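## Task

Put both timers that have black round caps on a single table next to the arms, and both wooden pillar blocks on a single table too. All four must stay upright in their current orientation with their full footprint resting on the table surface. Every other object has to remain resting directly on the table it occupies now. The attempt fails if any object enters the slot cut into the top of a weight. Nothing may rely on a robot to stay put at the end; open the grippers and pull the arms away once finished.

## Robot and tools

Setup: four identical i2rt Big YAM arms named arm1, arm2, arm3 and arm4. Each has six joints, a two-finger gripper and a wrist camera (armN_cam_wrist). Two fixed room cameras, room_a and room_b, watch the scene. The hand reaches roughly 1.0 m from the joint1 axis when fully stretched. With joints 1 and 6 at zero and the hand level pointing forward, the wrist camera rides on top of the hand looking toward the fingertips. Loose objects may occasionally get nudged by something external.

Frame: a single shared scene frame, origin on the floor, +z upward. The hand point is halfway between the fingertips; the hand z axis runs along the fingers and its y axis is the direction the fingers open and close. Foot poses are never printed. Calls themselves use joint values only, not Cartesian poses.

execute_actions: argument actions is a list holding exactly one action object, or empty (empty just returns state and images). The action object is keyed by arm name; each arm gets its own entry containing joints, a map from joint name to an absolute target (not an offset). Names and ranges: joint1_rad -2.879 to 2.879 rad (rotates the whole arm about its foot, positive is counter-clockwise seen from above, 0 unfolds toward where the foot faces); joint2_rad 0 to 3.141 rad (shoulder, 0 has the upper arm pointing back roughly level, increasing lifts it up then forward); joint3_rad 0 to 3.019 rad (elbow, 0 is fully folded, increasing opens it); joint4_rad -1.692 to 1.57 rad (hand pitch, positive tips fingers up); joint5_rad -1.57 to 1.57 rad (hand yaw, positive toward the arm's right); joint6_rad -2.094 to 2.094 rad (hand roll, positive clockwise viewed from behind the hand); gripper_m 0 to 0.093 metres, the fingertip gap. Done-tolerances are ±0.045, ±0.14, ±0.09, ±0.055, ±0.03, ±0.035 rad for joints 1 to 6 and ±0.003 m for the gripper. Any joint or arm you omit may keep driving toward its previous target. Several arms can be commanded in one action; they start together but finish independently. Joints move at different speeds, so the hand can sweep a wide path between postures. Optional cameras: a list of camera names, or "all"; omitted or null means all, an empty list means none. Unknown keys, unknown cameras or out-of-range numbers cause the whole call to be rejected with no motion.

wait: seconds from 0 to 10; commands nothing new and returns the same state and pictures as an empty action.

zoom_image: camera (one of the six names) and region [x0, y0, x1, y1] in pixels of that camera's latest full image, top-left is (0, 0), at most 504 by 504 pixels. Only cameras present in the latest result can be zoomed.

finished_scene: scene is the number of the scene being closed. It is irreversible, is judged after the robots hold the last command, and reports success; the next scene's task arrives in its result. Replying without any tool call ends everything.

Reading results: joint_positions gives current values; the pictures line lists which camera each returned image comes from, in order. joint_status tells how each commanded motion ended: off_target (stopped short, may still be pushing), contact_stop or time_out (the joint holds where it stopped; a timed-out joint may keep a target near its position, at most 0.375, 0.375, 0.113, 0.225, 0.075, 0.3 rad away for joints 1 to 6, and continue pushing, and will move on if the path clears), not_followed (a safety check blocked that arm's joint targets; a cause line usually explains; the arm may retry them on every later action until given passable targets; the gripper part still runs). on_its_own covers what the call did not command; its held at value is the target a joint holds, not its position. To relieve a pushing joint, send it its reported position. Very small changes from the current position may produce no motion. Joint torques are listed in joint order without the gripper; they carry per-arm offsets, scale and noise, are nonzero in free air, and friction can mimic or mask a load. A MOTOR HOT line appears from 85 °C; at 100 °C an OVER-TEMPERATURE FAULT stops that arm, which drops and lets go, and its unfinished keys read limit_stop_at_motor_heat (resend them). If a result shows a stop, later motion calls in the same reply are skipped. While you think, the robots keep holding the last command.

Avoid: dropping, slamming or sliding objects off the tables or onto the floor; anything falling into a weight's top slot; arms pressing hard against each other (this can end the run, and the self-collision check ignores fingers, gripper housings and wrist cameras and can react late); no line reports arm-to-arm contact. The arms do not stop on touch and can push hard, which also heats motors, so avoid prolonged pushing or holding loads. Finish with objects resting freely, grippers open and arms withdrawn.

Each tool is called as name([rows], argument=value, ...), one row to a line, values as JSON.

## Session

execute_actions(actions=[])

Scene clock: 0.00 s.
Joint torques (N m, as the arm reports them, + toward a larger angle): no reading
arm1.joint_positions: joint1_rad=-0.496 joint2_rad=+0.498 joint3_rad=+1.676 joint4_rad=-1.123 joint5_rad=+0.289 joint6_rad=-0.503 gripper_m=+0.095
arm1.joint_status: not commanded
arm1.hand: x=-1.3329 y=+0.8035 z=+1.5454 quat_wxyz=(-0.711, +0.190, -0.661, +0.143) (m; scene frame)
arm2.joint_positions: joint1_rad=-0.821 joint2_rad=+0.496 joint3_rad=+1.625 joint4_rad=-1.152 joint5_rad=-0.167 joint6_rad=+0.760 gripper_m=+0.095
arm2.joint_status: not commanded
arm2.hand: x=-0.6795 y=-0.1496 z=+1.4867 quat_wxyz=(-0.192, +0.357, -0.617, -0.674) (m; scene frame)
arm3.joint_positions: joint1_rad=-0.308 joint2_rad=+0.306 joint3_rad=+1.608 joint4_rad=-1.466 joint5_rad=+0.144 joint6_rad=-0.503 gripper_m=+0.094
arm3.joint_status: not commanded
arm3.hand: x=+0.6735 y=+0.2342 z=+1.3777 quat_wxyz=(+0.273, -0.758, -0.061, +0.590) (m; scene frame)
arm4.joint_positions: joint1_rad=-0.452 joint2_rad=+0.606 joint3_rad=+1.345 joint4_rad=-1.356 joint5_rad=+0.131 joint6_rad=+0.228 gripper_m=+0.094
arm4.joint_status: not commanded
arm4.hand: x=+1.1915 y=-0.8155 z=+1.3138 quat_wxyz=(-0.091, -0.885, -0.053, +0.454) (m; scene frame)
pictures: arm1_cam_wrist, arm2_cam_wrist, arm3_cam_wrist, arm4_cam_wrist, room_a, room_b
Images, in order (width x height): arm1_cam_wrist 616x616, arm2_cam_wrist 616x616, arm3_cam_wrist 616x616, arm4_cam_wrist 616x616, room_a 896x504, room_b 896x504.

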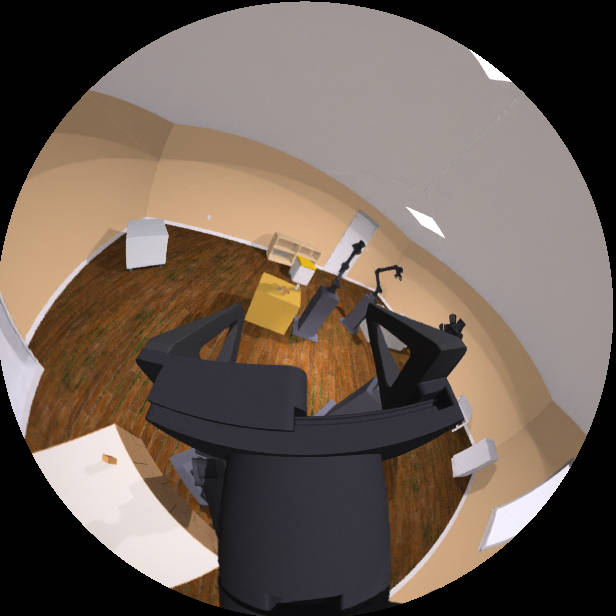

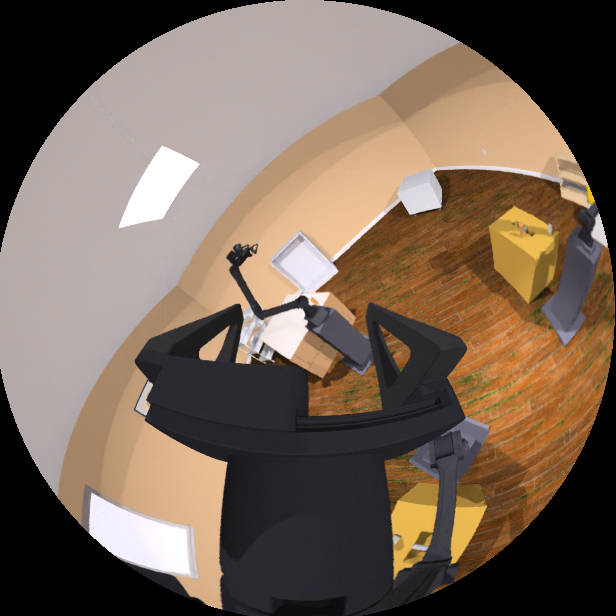

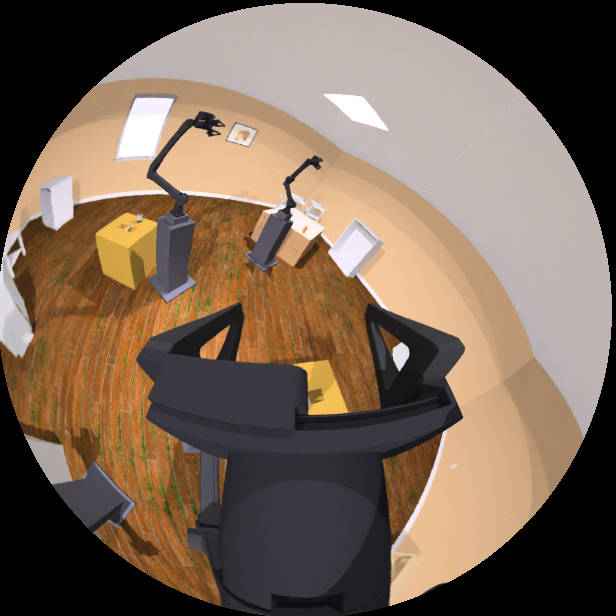

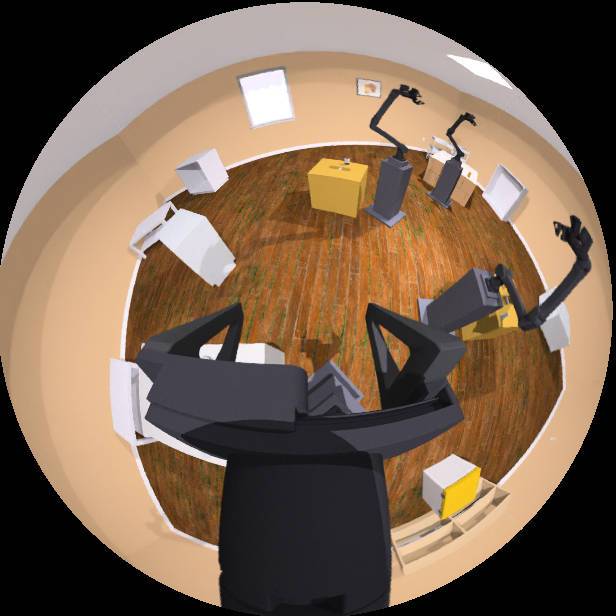

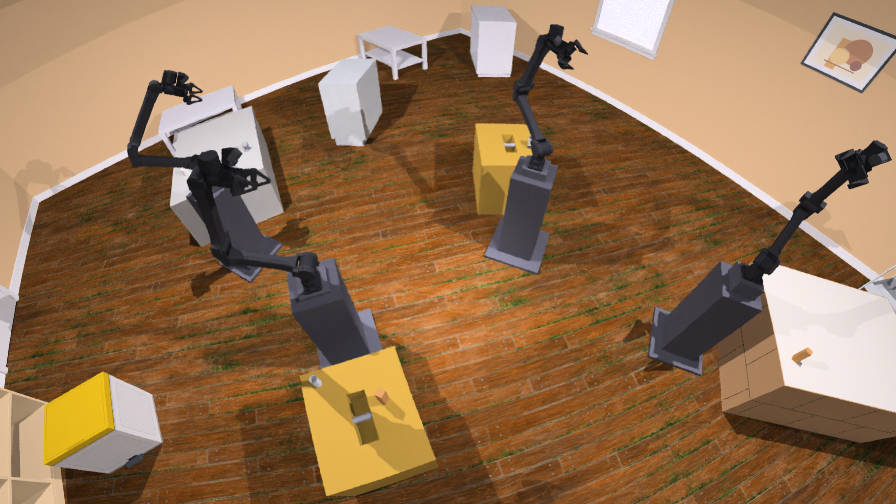

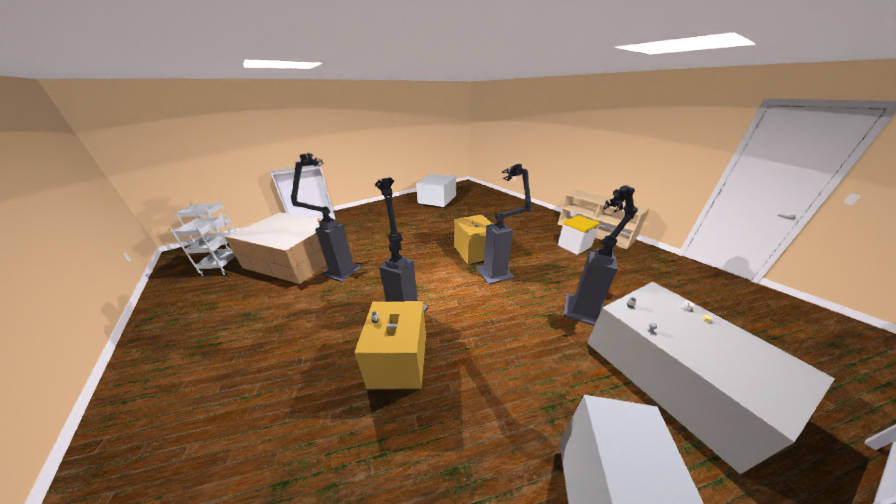

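zoom_image(camera="room_b", region=[345, 290, 445, 360])

zoom_image(camera="room_b", region=[595, 270, 735, 350])

zoom_image(camera="room_a", region=[280, 340, 450, 504])

Region (345, 290, 445, 360) of room_b's 896x504 image, scaled by 5.040, with more detail than that image has; it fills the top 353 rows of this view, and the rest is white.

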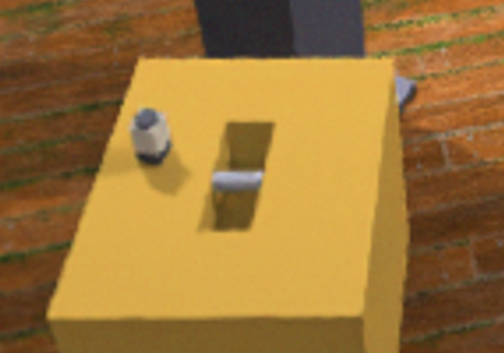

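Region (595, 270, 735, 350) of room_b's 896x504 image, scaled by 3.600, with more detail than that image has; it fills the top 288 rows of this view, and the rest is white.

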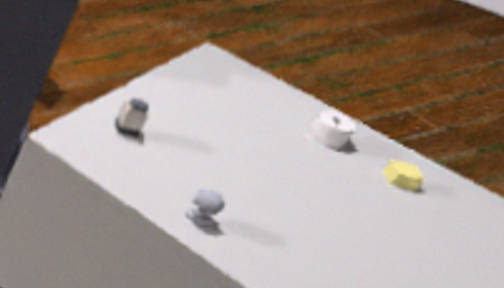

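Region (280, 340, 450, 504) of room_a's 896x504 image, scaled by 2.965, with more detail than that image has; it fills the top 486 rows of this view, and the rest is white.

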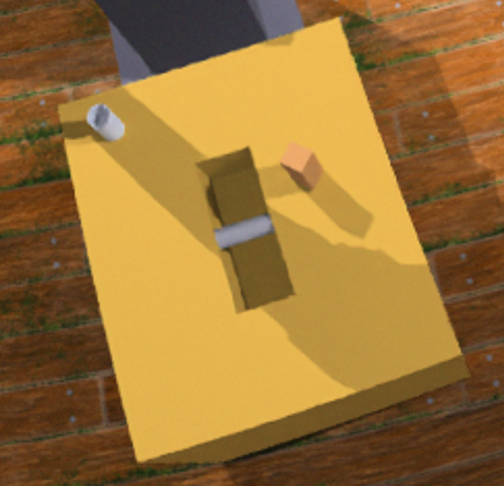

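execute_actions([
  {"arm1":{"joints":{"joint1_rad":0.75,"joint2_rad":1.82,"joint3_rad":1.17,"joint4_rad":-0.9,"joint5_rad":0,"joint6_rad":0}},"arm2":{"joints":{"joint1_rad":1.85,"joint2_rad":2.0,"joint3_rad":1.55,"joint4_rad":-1.09,"joint5_rad":0,"joint6_rad":0}},"arm3":{"joints":{"joint1_rad":0.239,"joint2_rad":1.3,"joint3_rad":0.87,"joint4_rad":0.46,"joint5_rad":0,"joint6_rad":1.585}},"arm4":{"joints":{"joint1_rad":-1.787,"joint2_rad":1.135,"joint3_rad":0.6,"joint4_rad":0.56,"joint5_rad":0,"joint6_rad":-0.01}}},
], cameras=["arm1_cam_wrist","arm2_cam_wrist","room_a"])

Scene clock: 4.30 s.
Joint torques (N m, as the arm reports them, + toward a larger angle): arm1=[ -1.5  -15.13   9.17   0.63  -0.04   0.05] | arm2=[ -1.06 -17.04   8.17   0.6   -0.02  -0.24] | arm3=[ 0.63 -9.58 11.87  2.82  0.   -0.12] | arm4=[-1.19 -7.45  8.55  2.93 -0.14 -0.16]
arm1.joint_positions: joint1_rad=+0.755 joint2_rad=+1.823 joint3_rad=+1.155 joint4_rad=-0.900 joint5_rad=-0.001 joint6_rad=-0.012 gripper_m=+0.095
arm1.joint_status: all done
arm1.hand: x=-1.4748 y=+1.2999 z=+0.8109 quat_wxyz=(-0.004, +0.729, -0.684, -0.005) (m; scene frame)
arm2.joint_positions: joint1_rad=+1.852 joint2_rad=+2.009 joint3_rad=+1.545 joint4_rad=-1.091 joint5_rad=-0.001 joint6_rad=+0.012 gripper_m=+0.095
arm2.joint_status: all done
arm2.hand: x=-0.8697 y=-0.8173 z=+0.8027 quat_wxyz=(+0.001, +0.834, +0.552, -0.008) (m; scene frame)
arm3.joint_positions: joint1_rad=+0.234 joint2_rad=+1.287 joint3_rad=+0.847 joint4_rad=+0.439 joint5_rad=+0.003 joint6_rad=+1.572 gripper_m=+0.094
arm3.joint_status: all done
arm3.hand: x=+0.1466 y=+0.0164 z=+1.0968 quat_wxyz=(-0.580, -0.571, +0.411, +0.412) (m; scene frame)
arm4.joint_positions: joint1_rad=-1.783 joint2_rad=+1.143 joint3_rad=+0.600 joint4_rad=+0.545 joint5_rad=+0.001 joint6_rad=+0.000 gripper_m=+0.094
arm4.joint_status: all done
arm4.hand: x=+1.1070 y=-0.3479 z=+1.1003 quat_wxyz=(+0.311, -0.634, +0.314, +0.635) (m; scene frame)
pictures: arm1_cam_wrist, arm2_cam_wrist, room_a
Images, in order (width x height): arm1_cam_wrist 616x616, arm2_cam_wrist 616x616, room_a 896x504.

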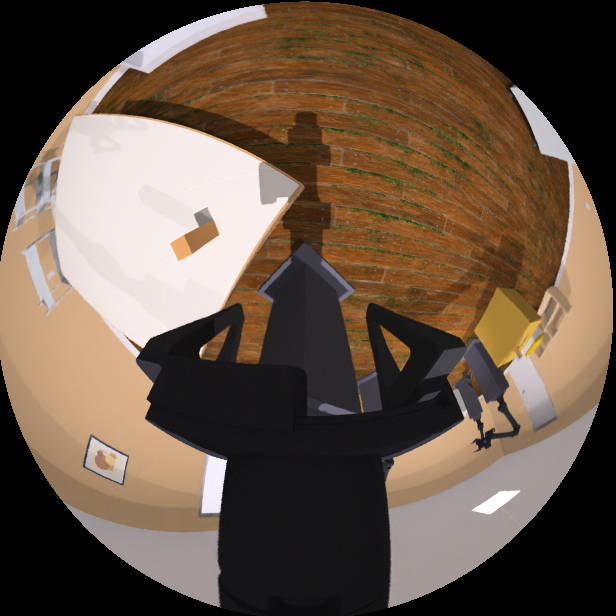

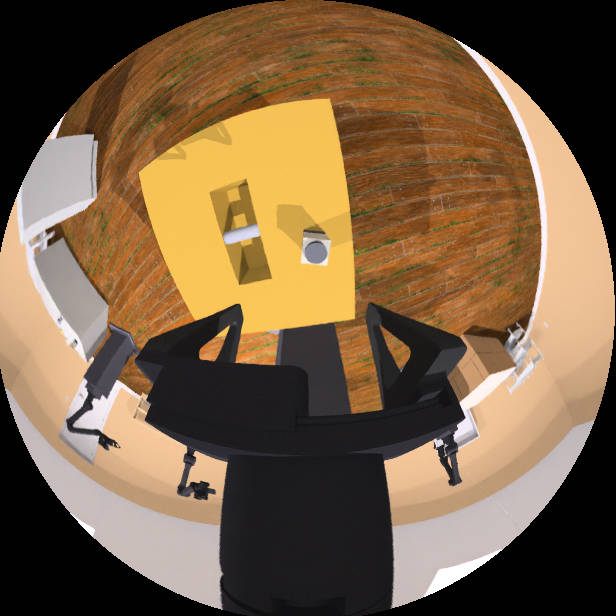

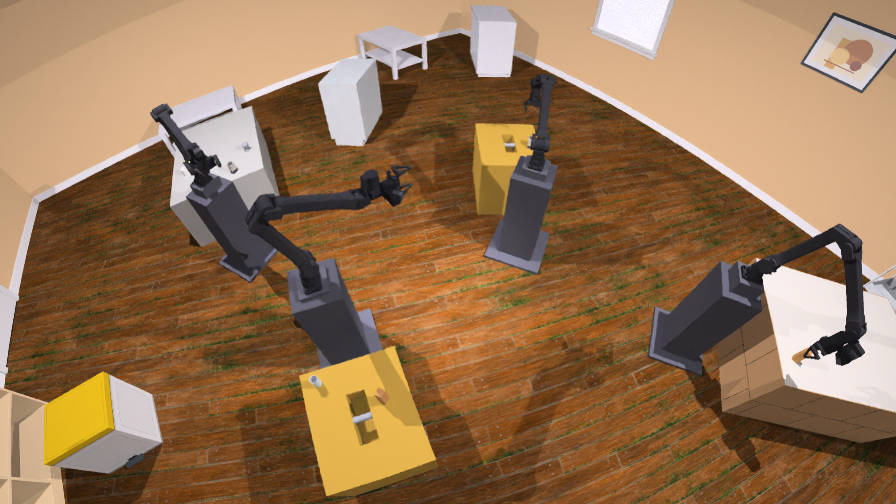

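zoom_image(camera="arm1_cam_wrist", region=[150, 190, 250, 290])

zoom_image(camera="arm2_cam_wrist", region=[270, 200, 370, 300])

Region (150, 190, 250, 290) of arm1_cam_wrist's 616x616 image, scaled by 5.040, with more detail than that image has.

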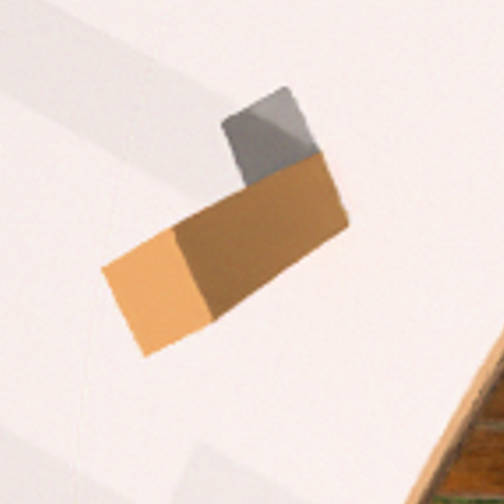

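Region (270, 200, 370, 300) of arm2_cam_wrist's 616x616 image, scaled by 5.040, with more detail than that image has.

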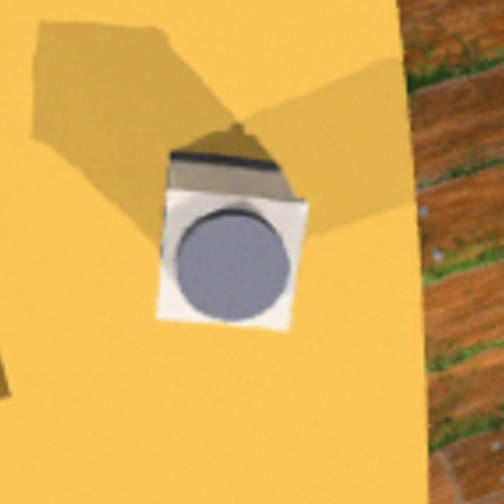

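execute_actions([
  {"arm1":{"joints":{"joint1_rad":1.164,"joint2_rad":2.12,"joint3_rad":1.335,"joint4_rad":-0.735,"joint6_rad":0.11}},"arm2":{"joints":{"joint1_rad":1.82,"joint2_rad":2.15,"joint3_rad":1.45,"joint4_rad":-0.845,"joint6_rad":0.075}}},
], cameras=["arm1_cam_wrist","arm2_cam_wrist"])

Scene clock: 7.93 s.
Joint torques (N m, as the arm reports them, + toward a larger angle): arm1=[ -1.28 -18.5    7.76   0.65  -0.01   0.06] | arm2=[ -0.95 -18.54   7.56   1.08  -0.01   0.02] | arm3=[ 0.67 -9.6  11.87  2.82  0.   -0.11] | arm4=[-1.16 -7.45  8.55  2.93 -0.14 -0.16]
arm1.joint_positions: joint1_rad=+1.164 joint2_rad=+2.128 joint3_rad=+1.325 joint4_rad=-0.737 joint5_rad=-0.001 joint6_rad=+0.098 gripper_m=+0.095
arm1.joint_status: all done
arm1.hand: x=-1.6956 y=+1.3138 z=+0.7085 quat_wxyz=(-0.011, +0.823, -0.568, -0.016) (m; scene frame)
arm2.joint_positions: joint1_rad=+1.819 joint2_rad=+2.174 joint3_rad=+1.436 joint4_rad=-0.859 joint5_rad=-0.001 joint6_rad=+0.061 gripper_m=+0.095
arm2.joint_status: all done
arm2.hand: x=-0.8801 y=-0.7899 z=+0.6762 quat_wxyz=(-0.011, +0.856, +0.517, +0.009) (m; scene frame)
arm3.joint_positions: joint1_rad=+0.234 joint2_rad=+1.287 joint3_rad=+0.847 joint4_rad=+0.439 joint5_rad=+0.003 joint6_rad=+1.572 gripper_m=+0.094
arm3.joint_status: not commanded
arm3.hand: x=+0.1466 y=+0.0164 z=+1.0968 quat_wxyz=(-0.580, -0.571, +0.411, +0.412) (m; scene frame)
arm4.joint_positions: joint1_rad=-1.783 joint2_rad=+1.143 joint3_rad=+0.600 joint4_rad=+0.545 joint5_rad=+0.001 joint6_rad=+0.000 gripper_m=+0.094
arm4.joint_status: not commanded
arm4.hand: x=+1.1070 y=-0.3479 z=+1.1003 quat_wxyz=(+0.311, -0.634, +0.314, +0.635) (m; scene frame)
pictures: arm1_cam_wrist, arm2_cam_wrist
Images, in order (width x height): arm1_cam_wrist 616x616, arm2_cam_wrist 616x616.

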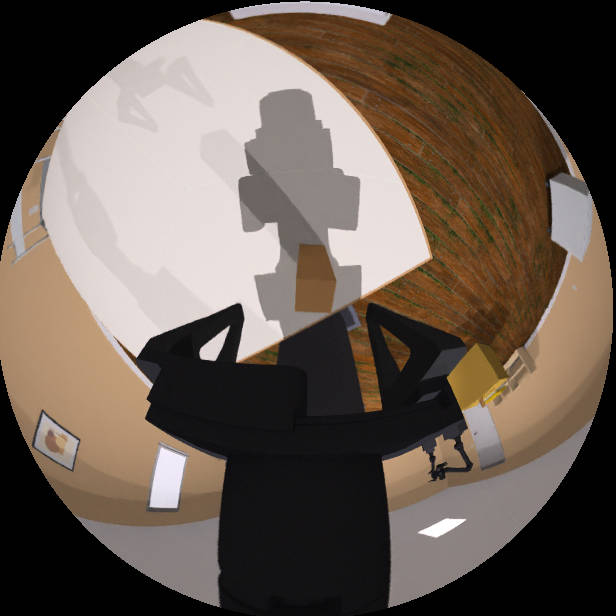

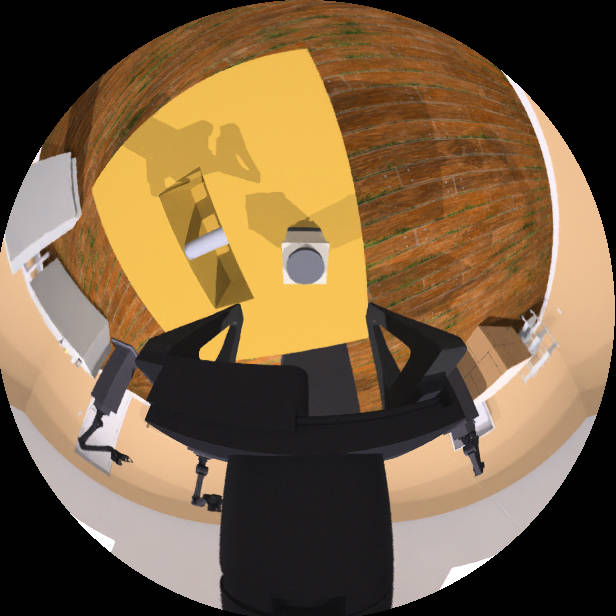

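execute_actions([
  {"arm1":{"joints":{"joint1_rad":1.14,"joint2_rad":2.295,"joint3_rad":1.35,"joint4_rad":-0.6,"joint6_rad":0.17}},"arm2":{"joints":{"joint2_rad":2.37,"joint3_rad":1.49,"joint4_rad":-0.64}}},
], cameras=["arm1_cam_wrist","arm2_cam_wrist"])

Scene clock: 10.20 s.
Joint torques (N m, as the arm reports them, + toward a larger angle): arm1=[ -2.1  -18.98   6.62   0.93   0.01   0.07] | arm2=[ -0.94 -19.16   6.45   1.1   -0.01   0.02] | arm3=[ 0.61 -9.53 11.86  2.81  0.   -0.11] | arm4=[-1.15 -7.45  8.56  2.93 -0.13 -0.16]
arm1.joint_positions: joint1_rad=+1.146 joint2_rad=+2.301 joint3_rad=+1.337 joint4_rad=-0.611 joint5_rad=-0.001 joint6_rad=+0.158 gripper_m=+0.095
arm1.joint_status: all done
arm1.hand: x=-1.6820 y=+1.3091 z=+0.6208 quat_wxyz=(-0.002, +0.800, -0.600, -0.001) (m; scene frame)
arm2.joint_positions: joint1_rad=+1.819 joint2_rad=+2.394 joint3_rad=+1.476 joint4_rad=-0.654 joint5_rad=-0.001 joint6_rad=+0.061 gripper_m=+0.095
arm2.joint_status: all done
arm2.hand: x=-0.8846 y=-0.7978 z=+0.5645 quat_wxyz=(-0.003, +0.856, +0.517, -0.001) (m; scene frame)
arm3.joint_positions: joint1_rad=+0.234 joint2_rad=+1.287 joint3_rad=+0.847 joint4_rad=+0.439 joint5_rad=+0.003 joint6_rad=+1.572 gripper_m=+0.094
arm3.joint_status: not commanded
arm3.hand: x=+0.1466 y=+0.0164 z=+1.0968 quat_wxyz=(-0.580, -0.571, +0.411, +0.412) (m; scene frame)
arm4.joint_positions: joint1_rad=-1.783 joint2_rad=+1.143 joint3_rad=+0.600 joint4_rad=+0.545 joint5_rad=+0.001 joint6_rad=+0.000 gripper_m=+0.094
arm4.joint_status: not commanded
arm4.hand: x=+1.1070 y=-0.3479 z=+1.1003 quat_wxyz=(+0.311, -0.634, +0.314, +0.635) (m; scene frame)
pictures: arm1_cam_wrist, arm2_cam_wrist
Images, in order (width x height): arm1_cam_wrist 616x616, arm2_cam_wrist 616x616.

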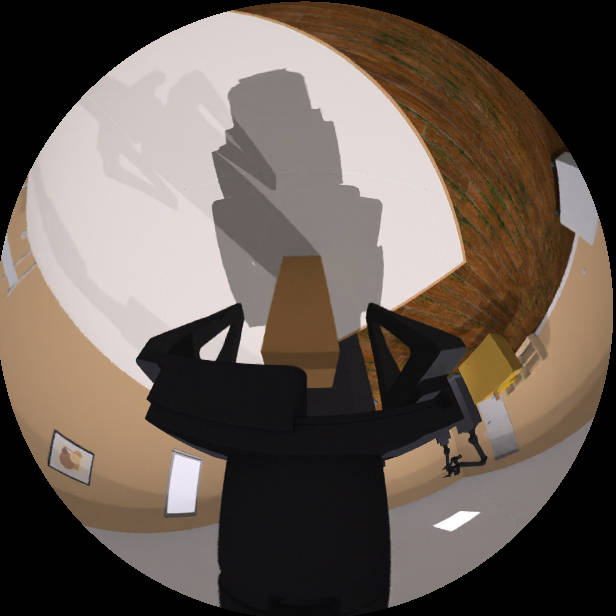

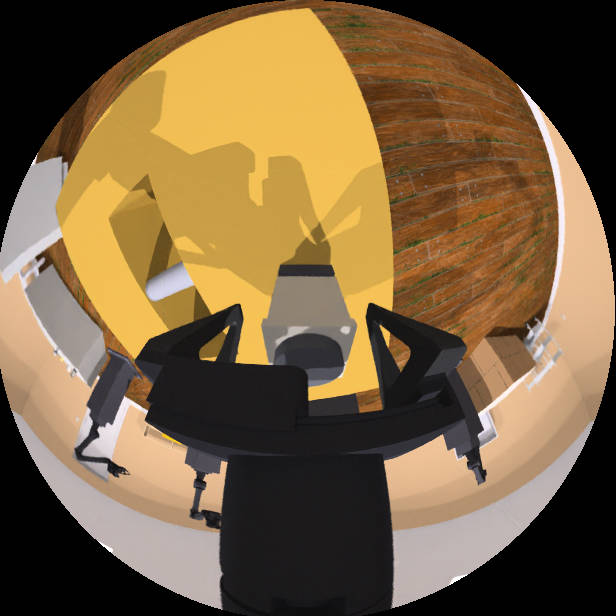

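zoom_image(camera="arm2_cam_wrist", region=[230, 240, 390, 400])

Region (230, 240, 390, 400) of arm2_cam_wrist's 616x616 image, scaled by 3.150, with more detail than that image has.

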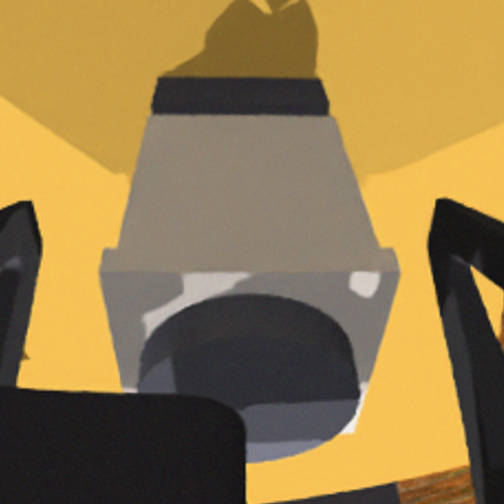

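execute_actions([
  {"arm1":{"joints":{"gripper_m":0.0}},"arm2":{"joints":{"gripper_m":0.0}}},
], cameras=[])

execute_actions([
  {"arm1":{"joints":{"joint2_rad":2.15,"joint4_rad":-0.7}},"arm2":{"joints":{"joint2_rad":2.22,"joint4_rad":-0.75}}},
], cameras=["arm1_cam_wrist","arm2_cam_wrist"])

Scene clock: 12.23 s.
Joint torques (N m, as the arm reports them, + toward a larger angle): arm1=[ -1.67 -19.16   6.57   0.98   0.     0.02] | arm2=[ -0.87 -19.17   6.48   1.12  -0.02   0.01] | arm3=[ 0.64 -9.6  11.87  2.82  0.   -0.11] | arm4=[-1.21 -7.43  8.56  2.92 -0.13 -0.16]
arm1.joint_positions: joint1_rad=+1.146 joint2_rad=+2.301 joint3_rad=+1.337 joint4_rad=-0.611 joint5_rad=-0.001 joint6_rad=+0.159 gripper_m=+0.035
arm1.joint_status: gripper_m off_target (ended at +0.035, target +0.000)
arm1.hand: x=-1.6820 y=+1.3092 z=+0.6208 quat_wxyz=(-0.002, +0.800, -0.600, -0.001) (m; scene frame)
arm2.joint_positions: joint1_rad=+1.819 joint2_rad=+2.394 joint3_rad=+1.476 joint4_rad=-0.654 joint5_rad=-0.001 joint6_rad=+0.062 gripper_m=+0.045
arm2.joint_status: gripper_m off_target (ended at +0.045, target +0.000)
arm2.hand: x=-0.8846 y=-0.7978 z=+0.5645 quat_wxyz=(-0.003, +0.856, +0.517, -0.001) (m; scene frame)
arm3.joint_positions: joint1_rad=+0.234 joint2_rad=+1.287 joint3_rad=+0.847 joint4_rad=+0.439 joint5_rad=+0.003 joint6_rad=+1.572 gripper_m=+0.094
arm3.joint_status: not commanded
arm3.hand: x=+0.1466 y=+0.0164 z=+1.0968 quat_wxyz=(-0.580, -0.571, +0.411, +0.412) (m; scene frame)
arm4.joint_positions: joint1_rad=-1.783 joint2_rad=+1.143 joint3_rad=+0.600 joint4_rad=+0.545 joint5_rad=+0.001 joint6_rad=+0.000 gripper_m=+0.094
arm4.joint_status: not commanded
arm4.hand: x=+1.1070 y=-0.3479 z=+1.1003 quat_wxyz=(+0.311, -0.634, +0.314, +0.635) (m; scene frame)
pictures: none
No camera images: the call's "cameras" was empty. Leave "cameras" out to get every camera's image.

Scene clock: 13.40 s.
Joint torques (N m, as the arm reports them, + toward a larger angle): arm1=[ -1.64 -16.34   7.96   0.48  -0.05   0.04] | arm2=[ -0.8  -17.05   7.85   0.18  -0.01   0.01] | arm3=[ 0.62 -9.61 11.88  2.83  0.   -0.11] | arm4=[-1.16 -7.46  8.56  2.93 -0.13 -0.16]
arm1.joint_positions: joint1_rad=+1.146 joint2_rad=+2.140 joint3_rad=+1.337 joint4_rad=-0.690 joint5_rad=-0.001 joint6_rad=+0.159 gripper_m=+0.035
arm1.joint_status: all done
arm1.hand: x=-1.6930 y=+1.3316 z=+0.7060 quat_wxyz=(-0.021, +0.799, -0.599, -0.037) (m; scene frame)
arm2.joint_positions: joint1_rad=+1.819 joint2_rad=+2.218 joint3_rad=+1.476 joint4_rad=-0.738 joint5_rad=-0.001 joint6_rad=+0.062 gripper_m=+0.045
arm2.joint_status: all done
arm2.hand: x=-0.8965 y=-0.8261 z=+0.6640 quat_wxyz=(+0.023, +0.855, +0.516, -0.039) (m; scene frame)
arm3.joint_positions: joint1_rad=+0.234 joint2_rad=+1.287 joint3_rad=+0.847 joint4_rad=+0.439 joint5_rad=+0.003 joint6_rad=+1.572 gripper_m=+0.094
arm3.joint_status: not commanded
arm3.hand: x=+0.1466 y=+0.0164 z=+1.0968 quat_wxyz=(-0.580, -0.571, +0.411, +0.412) (m; scene frame)
arm4.joint_positions: joint1_rad=-1.783 joint2_rad=+1.143 joint3_rad=+0.600 joint4_rad=+0.545 joint5_rad=+0.001 joint6_rad=+0.000 gripper_m=+0.094
arm4.joint_status: not commanded
arm4.hand: x=+1.1070 y=-0.3479 z=+1.1003 quat_wxyz=(+0.311, -0.634, +0.314, +0.635) (m; scene frame)
pictures: arm1_cam_wrist, arm2_cam_wrist
Images, in order (width x height): arm1_cam_wrist 616x616, arm2_cam_wrist 616x616.

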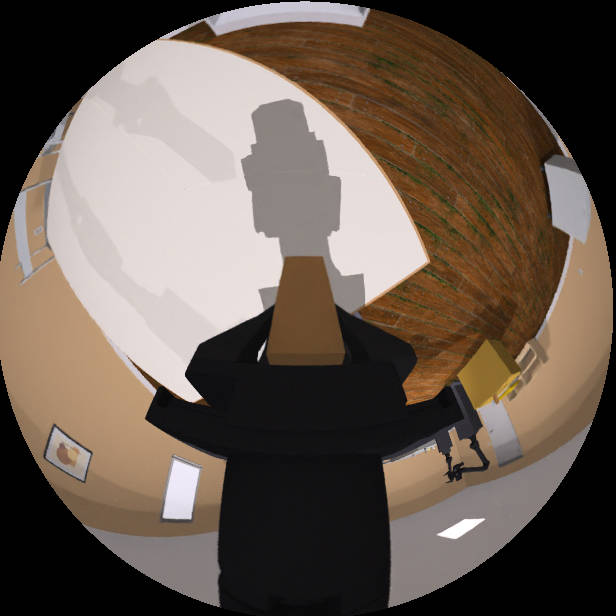

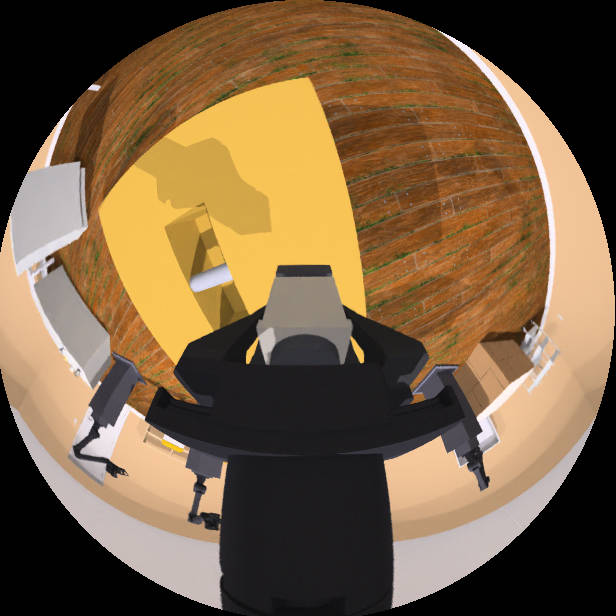

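execute_actions([
  {"arm1":{"joints":{"joint1_rad":-0.8,"joint2_rad":1.495,"joint3_rad":0.88,"joint4_rad":0.65,"joint6_rad":-0.012}},"arm2":{"joints":{"joint1_rad":-2.11,"joint2_rad":1.69,"joint3_rad":1.2,"joint4_rad":0.54,"joint6_rad":-0.012}},"arm3":{"joints":{"joint2_rad":1.43,"joint3_rad":0.965,"joint4_rad":0.53}}},
], cameras=["arm2_cam_wrist","arm3_cam_wrist"])

Scene clock: 17.33 s.
Joint torques (N m, as the arm reports them, + toward a larger angle): arm1=[ -0.75 -10.89  10.02   2.87  -0.13  -0.25] | arm2=[ -0.74 -14.57   9.47   3.56  -0.16  -0.26] | arm3=[  0.64 -12.74  12.69   2.71   0.    -0.12] | arm4=[-1.16 -7.49  8.55  2.93 -0.14 -0.16]
arm1.joint_positions: joint1_rad=-0.804 joint2_rad=+1.491 joint3_rad=+0.876 joint4_rad=+0.625 joint5_rad=+0.002 joint6_rad=+0.000 gripper_m=+0.035
arm1.joint_status: all done
arm1.hand: x=-0.8337 y=+0.8536 z=+1.1036 quat_wxyz=(-0.710, +0.018, -0.704, -0.025) (m; scene frame)
arm2.joint_positions: joint1_rad=-2.114 joint2_rad=+1.700 joint3_rad=+1.194 joint4_rad=+0.507 joint5_rad=+0.003 joint6_rad=+0.002 gripper_m=+0.045
arm2.joint_status: all done
arm2.hand: x=+0.0292 y=-0.0231 z=+1.0852 quat_wxyz=(-0.694, +0.122, -0.698, -0.127) (m; scene frame)
arm3.joint_positions: joint1_rad=+0.234 joint2_rad=+1.427 joint3_rad=+0.929 joint4_rad=+0.511 joint5_rad=+0.003 joint6_rad=+1.572 gripper_m=+0.094
arm3.joint_status: all done
arm3.hand: x=+0.1051 y=+0.0020 z=+1.0831 quat_wxyz=(-0.584, -0.567, +0.408, +0.414) (m; scene frame)
arm4.joint_positions: joint1_rad=-1.783 joint2_rad=+1.143 joint3_rad=+0.600 joint4_rad=+0.545 joint5_rad=+0.001 joint6_rad=+0.000 gripper_m=+0.094
arm4.joint_status: not commanded
arm4.hand: x=+1.1070 y=-0.3479 z=+1.1003 quat_wxyz=(+0.311, -0.634, +0.314, +0.635) (m; scene frame)
pictures: arm2_cam_wrist, arm3_cam_wrist
Images, in order (width x height): arm2_cam_wrist 616x616, arm3_cam_wrist 616x616.

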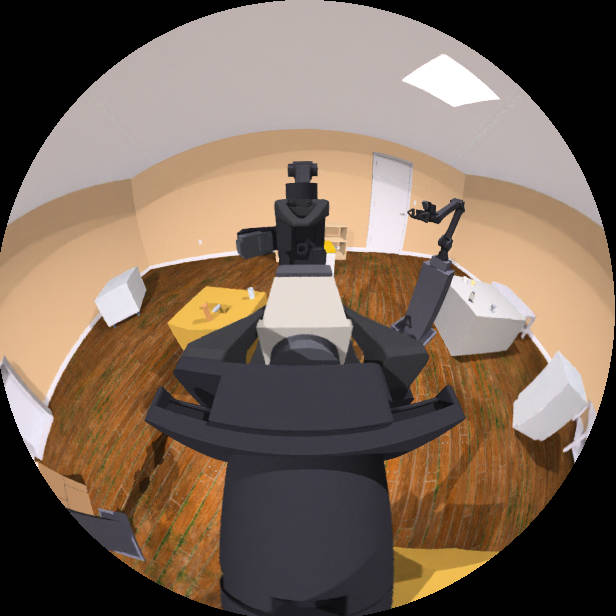

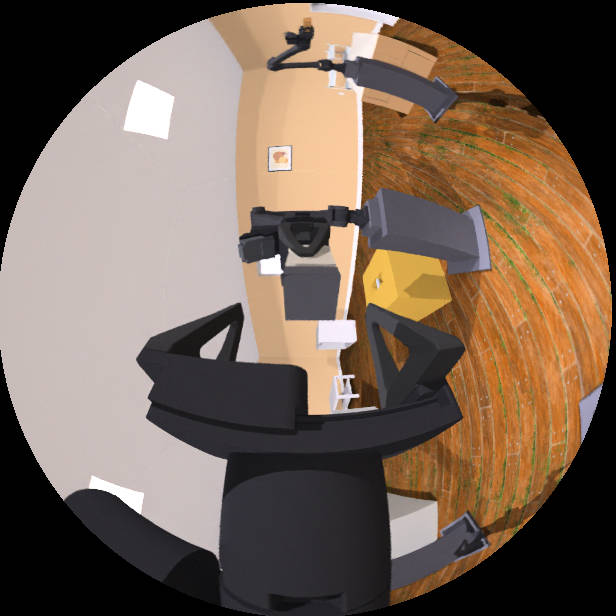

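execute_actions([
  {"arm1":{"joints":{"joint1_rad":-1.3}},"arm3":{"joints":{"joint2_rad":1.632,"joint3_rad":1.188,"joint4_rad":0.478}}},
], cameras=["arm2_cam_wrist","arm3_cam_wrist"])

Scene clock: 19.57 s.
Joint torques (N m, as the arm reports them, + toward a larger angle): arm1=[ -0.7  -11.16   9.84   2.96  -0.12  -0.22] | arm2=[ -0.46 -14.64   9.48   3.55  -0.16  -0.25] | arm3=[  0.64 -16.33  13.57   1.44   0.    -0.12] | arm4=[-1.16 -7.44  8.56  2.93 -0.13 -0.16]
arm1.joint_positions: joint1_rad=-1.309 joint2_rad=+1.491 joint3_rad=+0.876 joint4_rad=+0.625 joint5_rad=+0.002 joint6_rad=-0.002 gripper_m=+0.035
arm1.joint_status: all done
arm1.hand: x=-0.8919 y=+0.5510 z=+1.1007 quat_wxyz=(-0.692, -0.157, -0.688, +0.154) (m; scene frame)
arm2.joint_positions: joint1_rad=-2.114 joint2_rad=+1.700 joint3_rad=+1.194 joint4_rad=+0.507 joint5_rad=+0.003 joint6_rad=+0.002 gripper_m=+0.045
arm2.joint_status: not commanded
arm2.hand: x=+0.0292 y=-0.0231 z=+1.0852 quat_wxyz=(-0.694, +0.122, -0.698, -0.127) (m; scene frame)
arm3.joint_positions: joint1_rad=+0.234 joint2_rad=+1.628 joint3_rad=+1.143 joint4_rad=+0.488 joint5_rad=+0.003 joint6_rad=+1.572 gripper_m=+0.094
arm3.joint_status: all done
arm3.hand: x=+0.0305 y=-0.0238 z=+1.0755 quat_wxyz=(-0.581, -0.569, +0.410, +0.412) (m; scene frame)
arm4.joint_positions: joint1_rad=-1.783 joint2_rad=+1.143 joint3_rad=+0.600 joint4_rad=+0.545 joint5_rad=+0.001 joint6_rad=+0.000 gripper_m=+0.094
arm4.joint_status: not commanded
arm4.hand: x=+1.1070 y=-0.3479 z=+1.1003 quat_wxyz=(+0.311, -0.634, +0.314, +0.635) (m; scene frame)
pictures: arm2_cam_wrist, arm3_cam_wrist
Images, in order (width x height): arm2_cam_wrist 616x616, arm3_cam_wrist 616x616.

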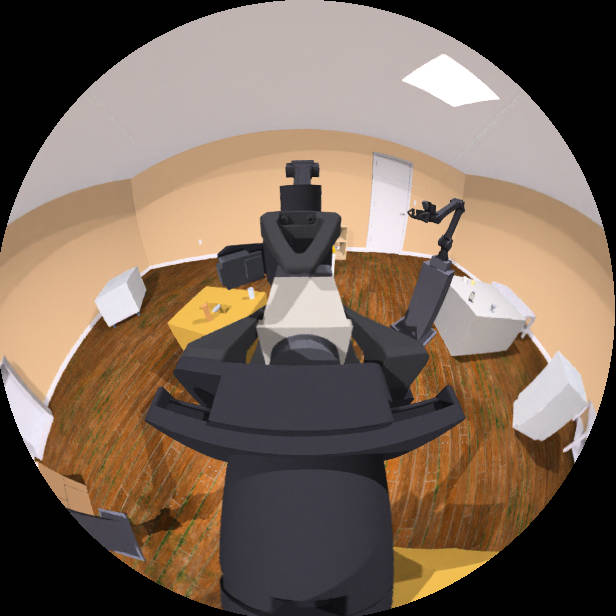

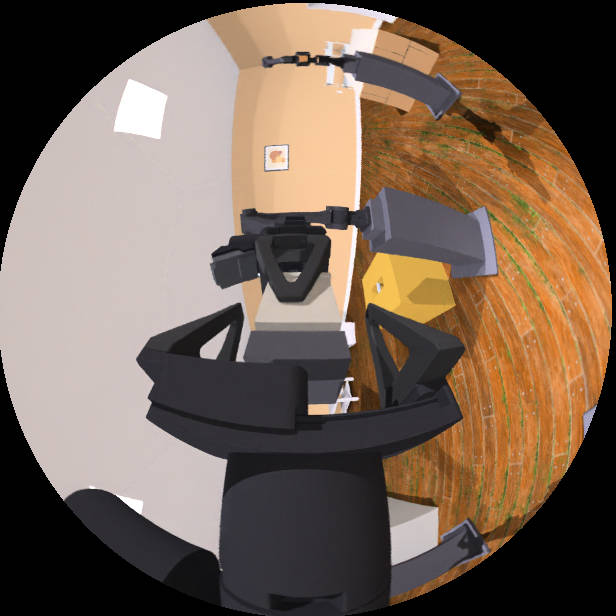

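execute_actions([
  {"arm3":{"joints":{"joint4_rad":0.522,"gripper_m":0.0}}},
], cameras=["arm2_cam_wrist","arm3_cam_wrist"])

Scene clock: 20.70 s.
Joint torques (N m, as the arm reports them, + toward a larger angle): arm1=[ -0.15 -11.56   9.99   2.96  -0.16  -0.21] | arm2=[ -0.39 -14.86   9.65   3.34  -0.15  -0.26] | arm3=[  0.74 -16.38  13.31   2.86   0.    -0.13] | arm4=[-1.19 -7.42  8.56  2.93 -0.13 -0.16]
arm1.joint_positions: joint1_rad=-1.309 joint2_rad=+1.491 joint3_rad=+0.876 joint4_rad=+0.625 joint5_rad=+0.002 joint6_rad=-0.002 gripper_m=+0.035
arm1.joint_status: not commanded
arm1.hand: x=-0.8919 y=+0.5510 z=+1.1007 quat_wxyz=(-0.692, -0.157, -0.688, +0.154) (m; scene frame)
arm2.joint_positions: joint1_rad=-2.114 joint2_rad=+1.700 joint3_rad=+1.192 joint4_rad=+0.512 joint5_rad=+0.002 joint6_rad=+0.002 gripper_m=+0.045
arm2.joint_status: not commanded
arm2.hand: x=+0.0288 y=-0.0231 z=+1.0847 quat_wxyz=(-0.695, +0.122, -0.697, -0.128) (m; scene frame)
arm3.joint_positions: joint1_rad=+0.234 joint2_rad=+1.628 joint3_rad=+1.145 joint4_rad=+0.500 joint5_rad=+0.003 joint6_rad=+1.573 gripper_m=+0.044
arm3.joint_status: gripper_m off_target (ended at +0.044, target +0.000); the others done
arm3.hand: x=+0.0302 y=-0.0238 z=+1.0796 quat_wxyz=(-0.585, -0.565, +0.408, +0.415) (m; scene frame)
arm4.joint_positions: joint1_rad=-1.783 joint2_rad=+1.143 joint3_rad=+0.600 joint4_rad=+0.545 joint5_rad=+0.001 joint6_rad=+0.000 gripper_m=+0.094
arm4.joint_status: not commanded
arm4.hand: x=+1.1070 y=-0.3479 z=+1.1003 quat_wxyz=(+0.311, -0.634, +0.314, +0.635) (m; scene frame)
pictures: arm2_cam_wrist, arm3_cam_wrist
Images, in order (width x height): arm2_cam_wrist 616x616, arm3_cam_wrist 616x616.

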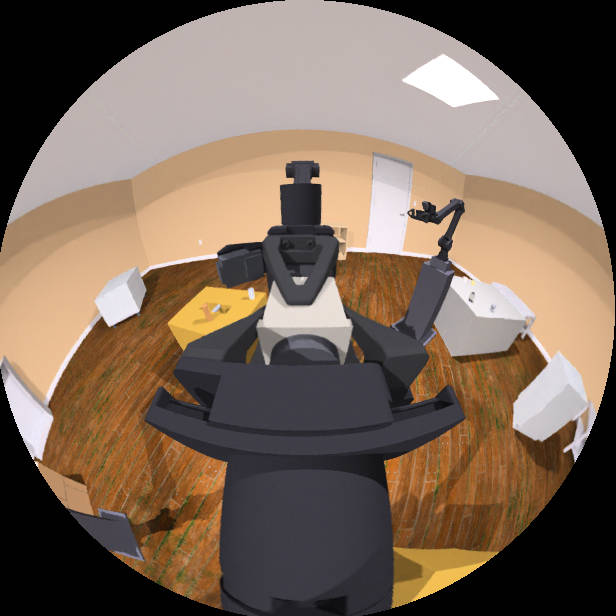

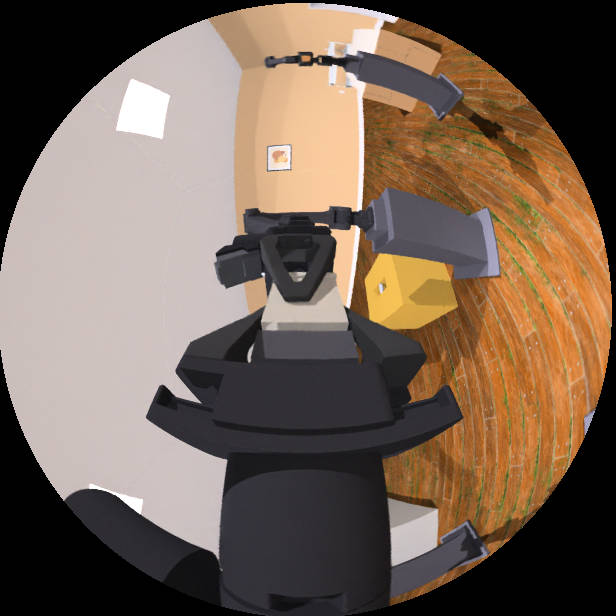

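execute_actions([
  {"arm2":{"joints":{"gripper_m":0.093}}},
], cameras=[])

execute_actions([
  {"arm2":{"joints":{"joint2_rad":1.49,"joint3_rad":0.95,"joint4_rad":0.56}},"arm3":{"joints":{"joint2_rad":1.42,"joint3_rad":0.95}}},
], cameras=[])

execute_actions([
  {"arm1":{"joints":{"joint1_rad":-1.8}},"arm2":{"joints":{"joint1_rad":-0.262,"joint6_rad":1.585}},"arm3":{"joints":{"joint1_rad":2.126,"joint2_rad":1.29,"joint3_rad":0.855,"joint4_rad":0.44}}},
], cameras=["arm2_cam_wrist","arm3_cam_wrist","arm4_cam_wrist"])

Scene clock: 22.30 s.
Joint torques (N m, as the arm reports them, + toward a larger angle): arm1=[ -0.12 -11.18   9.88   3.1   -0.15  -0.24] | arm2=[ -0.43 -14.69   9.57   3.24  -0.14  -0.26] | arm3=[  0.75 -16.69  13.46   2.85   0.    -0.14] | arm4=[-1.18 -7.45  8.56  2.93 -0.13 -0.16]
arm1.joint_positions: joint1_rad=-1.309 joint2_rad=+1.491 joint3_rad=+0.876 joint4_rad=+0.625 joint5_rad=+0.002 joint6_rad=-0.002 gripper_m=+0.035
arm1.joint_status: not commanded
arm1.hand: x=-0.8919 y=+0.5510 z=+1.1007 quat_wxyz=(-0.692, -0.157, -0.688, +0.154) (m; scene frame)
arm2.joint_positions: joint1_rad=-2.114 joint2_rad=+1.700 joint3_rad=+1.192 joint4_rad=+0.515 joint5_rad=+0.002 joint6_rad=+0.001 gripper_m=+0.093
arm2.joint_status: all done
arm2.hand: x=+0.0288 y=-0.0231 z=+1.0856 quat_wxyz=(-0.696, +0.122, -0.696, -0.128) (m; scene frame)
arm3.joint_positions: joint1_rad=+0.234 joint2_rad=+1.628 joint3_rad=+1.145 joint4_rad=+0.500 joint5_rad=+0.003 joint6_rad=+1.574 gripper_m=+0.044
arm3.joint_status: not commanded
arm3.hand: x=+0.0302 y=-0.0238 z=+1.0796 quat_wxyz=(-0.585, -0.565, +0.408, +0.415) (m; scene frame)
arm4.joint_positions: joint1_rad=-1.783 joint2_rad=+1.143 joint3_rad=+0.600 joint4_rad=+0.545 joint5_rad=+0.001 joint6_rad=+0.000 gripper_m=+0.094
arm4.joint_status: not commanded
arm4.hand: x=+1.1070 y=-0.3479 z=+1.1003 quat_wxyz=(+0.311, -0.634, +0.314, +0.635) (m; scene frame)
pictures: none
No camera images: the call's "cameras" was empty. Leave "cameras" out to get every camera's image.

Scene clock: 23.37 s.
Joint torques (N m, as the arm reports them, + toward a larger angle): arm1=[ -0.78 -11.08  10.02   2.97  -0.16  -0.22] | arm2=[ -0.41 -10.78   8.85   3.02  -0.15  -0.26] | arm3=[  0.64 -12.73  10.49   2.81   0.    -0.14] | arm4=[-1.19 -7.44  8.55  2.92 -0.13 -0.16]
arm1.joint_positions: joint1_rad=-1.309 joint2_rad=+1.491 joint3_rad=+0.876 joint4_rad=+0.625 joint5_rad=+0.002 joint6_rad=-0.002 gripper_m=+0.035
arm1.joint_status: not commanded
arm1.hand: x=-0.8919 y=+0.5510 z=+1.1007 quat_wxyz=(-0.692, -0.157, -0.688, +0.154) (m; scene frame)
arm2.joint_positions: joint1_rad=-2.114 joint2_rad=+1.489 joint3_rad=+0.950 joint4_rad=+0.539 joint5_rad=+0.002 joint6_rad=+0.001 gripper_m=+0.093
arm2.joint_status: all done
arm2.hand: x=-0.0511 y=-0.0530 z=+1.0901 quat_wxyz=(-0.694, +0.123, -0.698, -0.127) (m; scene frame)
arm3.joint_positions: joint1_rad=+0.234 joint2_rad=+1.421 joint3_rad=+0.941 joint4_rad=+0.500 joint5_rad=+0.003 joint6_rad=+1.574 gripper_m=+0.044
arm3.joint_status: all done
arm3.hand: x=+0.1044 y=+0.0018 z=+1.0907 quat_wxyz=(-0.586, -0.564, +0.407, +0.415) (m; scene frame)
arm4.joint_positions: joint1_rad=-1.783 joint2_rad=+1.143 joint3_rad=+0.600 joint4_rad=+0.545 joint5_rad=+0.001 joint6_rad=+0.000 gripper_m=+0.094
arm4.joint_status: not commanded
arm4.hand: x=+1.1070 y=-0.3479 z=+1.1003 quat_wxyz=(+0.311, -0.634, +0.314, +0.635) (m; scene frame)
pictures: none
No camera images: the call's "cameras" was empty. Leave "cameras" out to get every camera's image.

Scene clock: 25.53 s.
Joint torques (N m, as the arm reports them, + toward a larger angle): arm1=[ -0.71 -11.55   9.82   2.89  -0.11  -0.22] | arm2=[ -1.41 -10.59   8.9    3.03  -0.02  -0.07] | arm3=[  0.16 -12.37  11.27   1.68   0.13  -0.14] | arm4=[-1.16 -7.43  8.56  2.93 -0.13 -0.16]
arm1.joint_positions: joint1_rad=-1.809 joint2_rad=+1.491 joint3_rad=+0.876 joint4_rad=+0.625 joint5_rad=+0.002 joint6_rad=-0.002 gripper_m=+0.035
arm1.joint_status: all done
arm1.hand: x=-1.0871 y=+0.3157 z=+1.0986 quat_wxyz=(-0.631, -0.322, -0.629, +0.321) (m; scene frame)
arm2.joint_positions: joint1_rad=-0.256 joint2_rad=+1.489 joint3_rad=+0.950 joint4_rad=+0.539 joint5_rad=-0.001 joint6_rad=+1.571 gripper_m=+0.093
arm2.joint_status: all done
arm2.hand: x=-1.0238 y=+0.2322 z=+1.0978 quat_wxyz=(+0.226, +0.223, -0.668, -0.673) (m; scene frame)
arm3.joint_positions: joint1_rad=+2.124 joint2_rad=+1.303 joint3_rad=+0.837 joint4_rad=+0.444 joint5_rad=+0.000 joint6_rad=+1.574 gripper_m=+0.044
arm3.joint_status: all done
arm3.hand: x=+1.0359 y=-0.2550 z=+1.0770 quat_wxyz=(-0.664, -0.676, -0.232, -0.221) (m; scene frame)
arm4.joint_positions: joint1_rad=-1.783 joint2_rad=+1.143 joint3_rad=+0.600 joint4_rad=+0.545 joint5_rad=+0.001 joint6_rad=+0.000 gripper_m=+0.094
arm4.joint_status: not commanded
arm4.hand: x=+1.1070 y=-0.3479 z=+1.1003 quat_wxyz=(+0.311, -0.634, +0.314, +0.635) (m; scene frame)
pictures: arm2_cam_wrist, arm3_cam_wrist, arm4_cam_wrist
Images, in order (width x height): arm2_cam_wrist 616x616, arm3_cam_wrist 616x616, arm4_cam_wrist 616x616.

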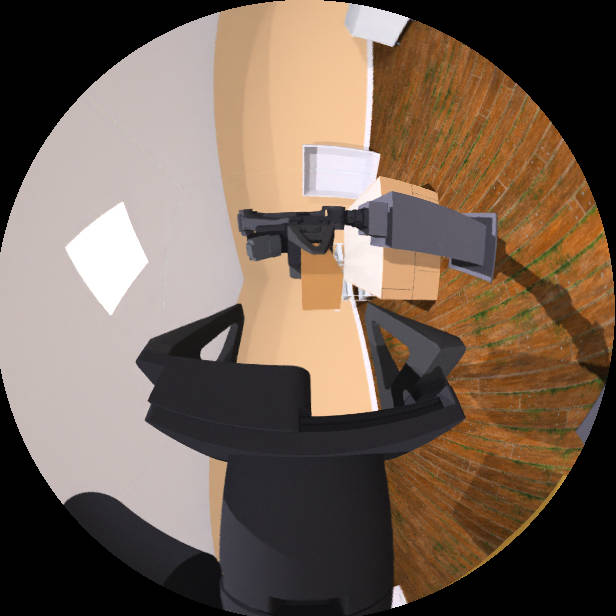

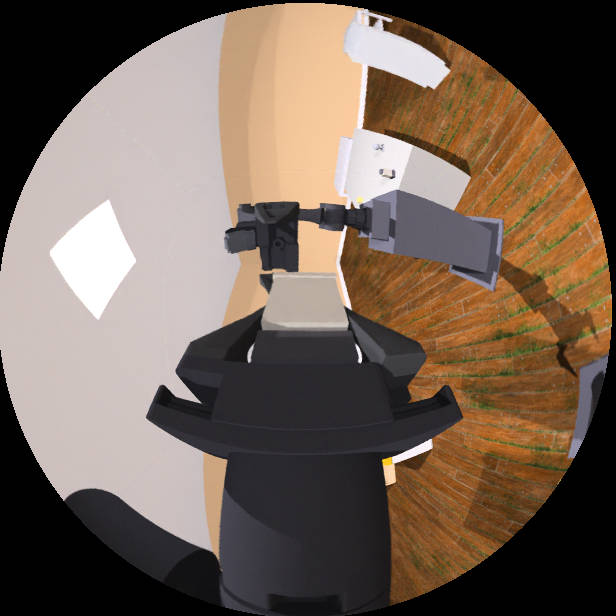

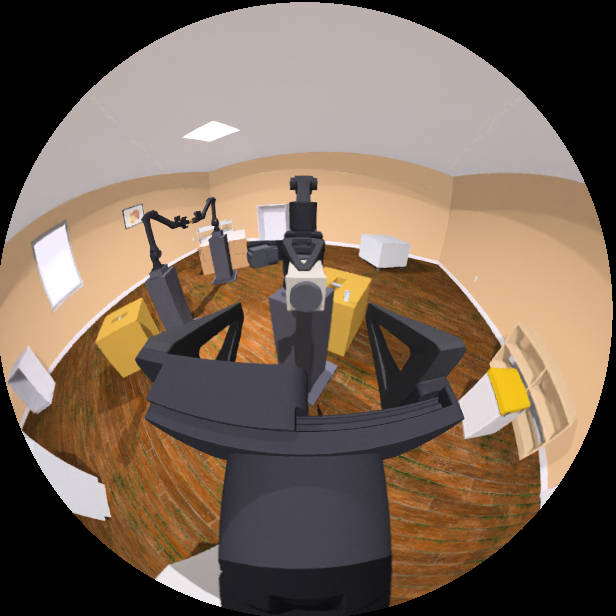

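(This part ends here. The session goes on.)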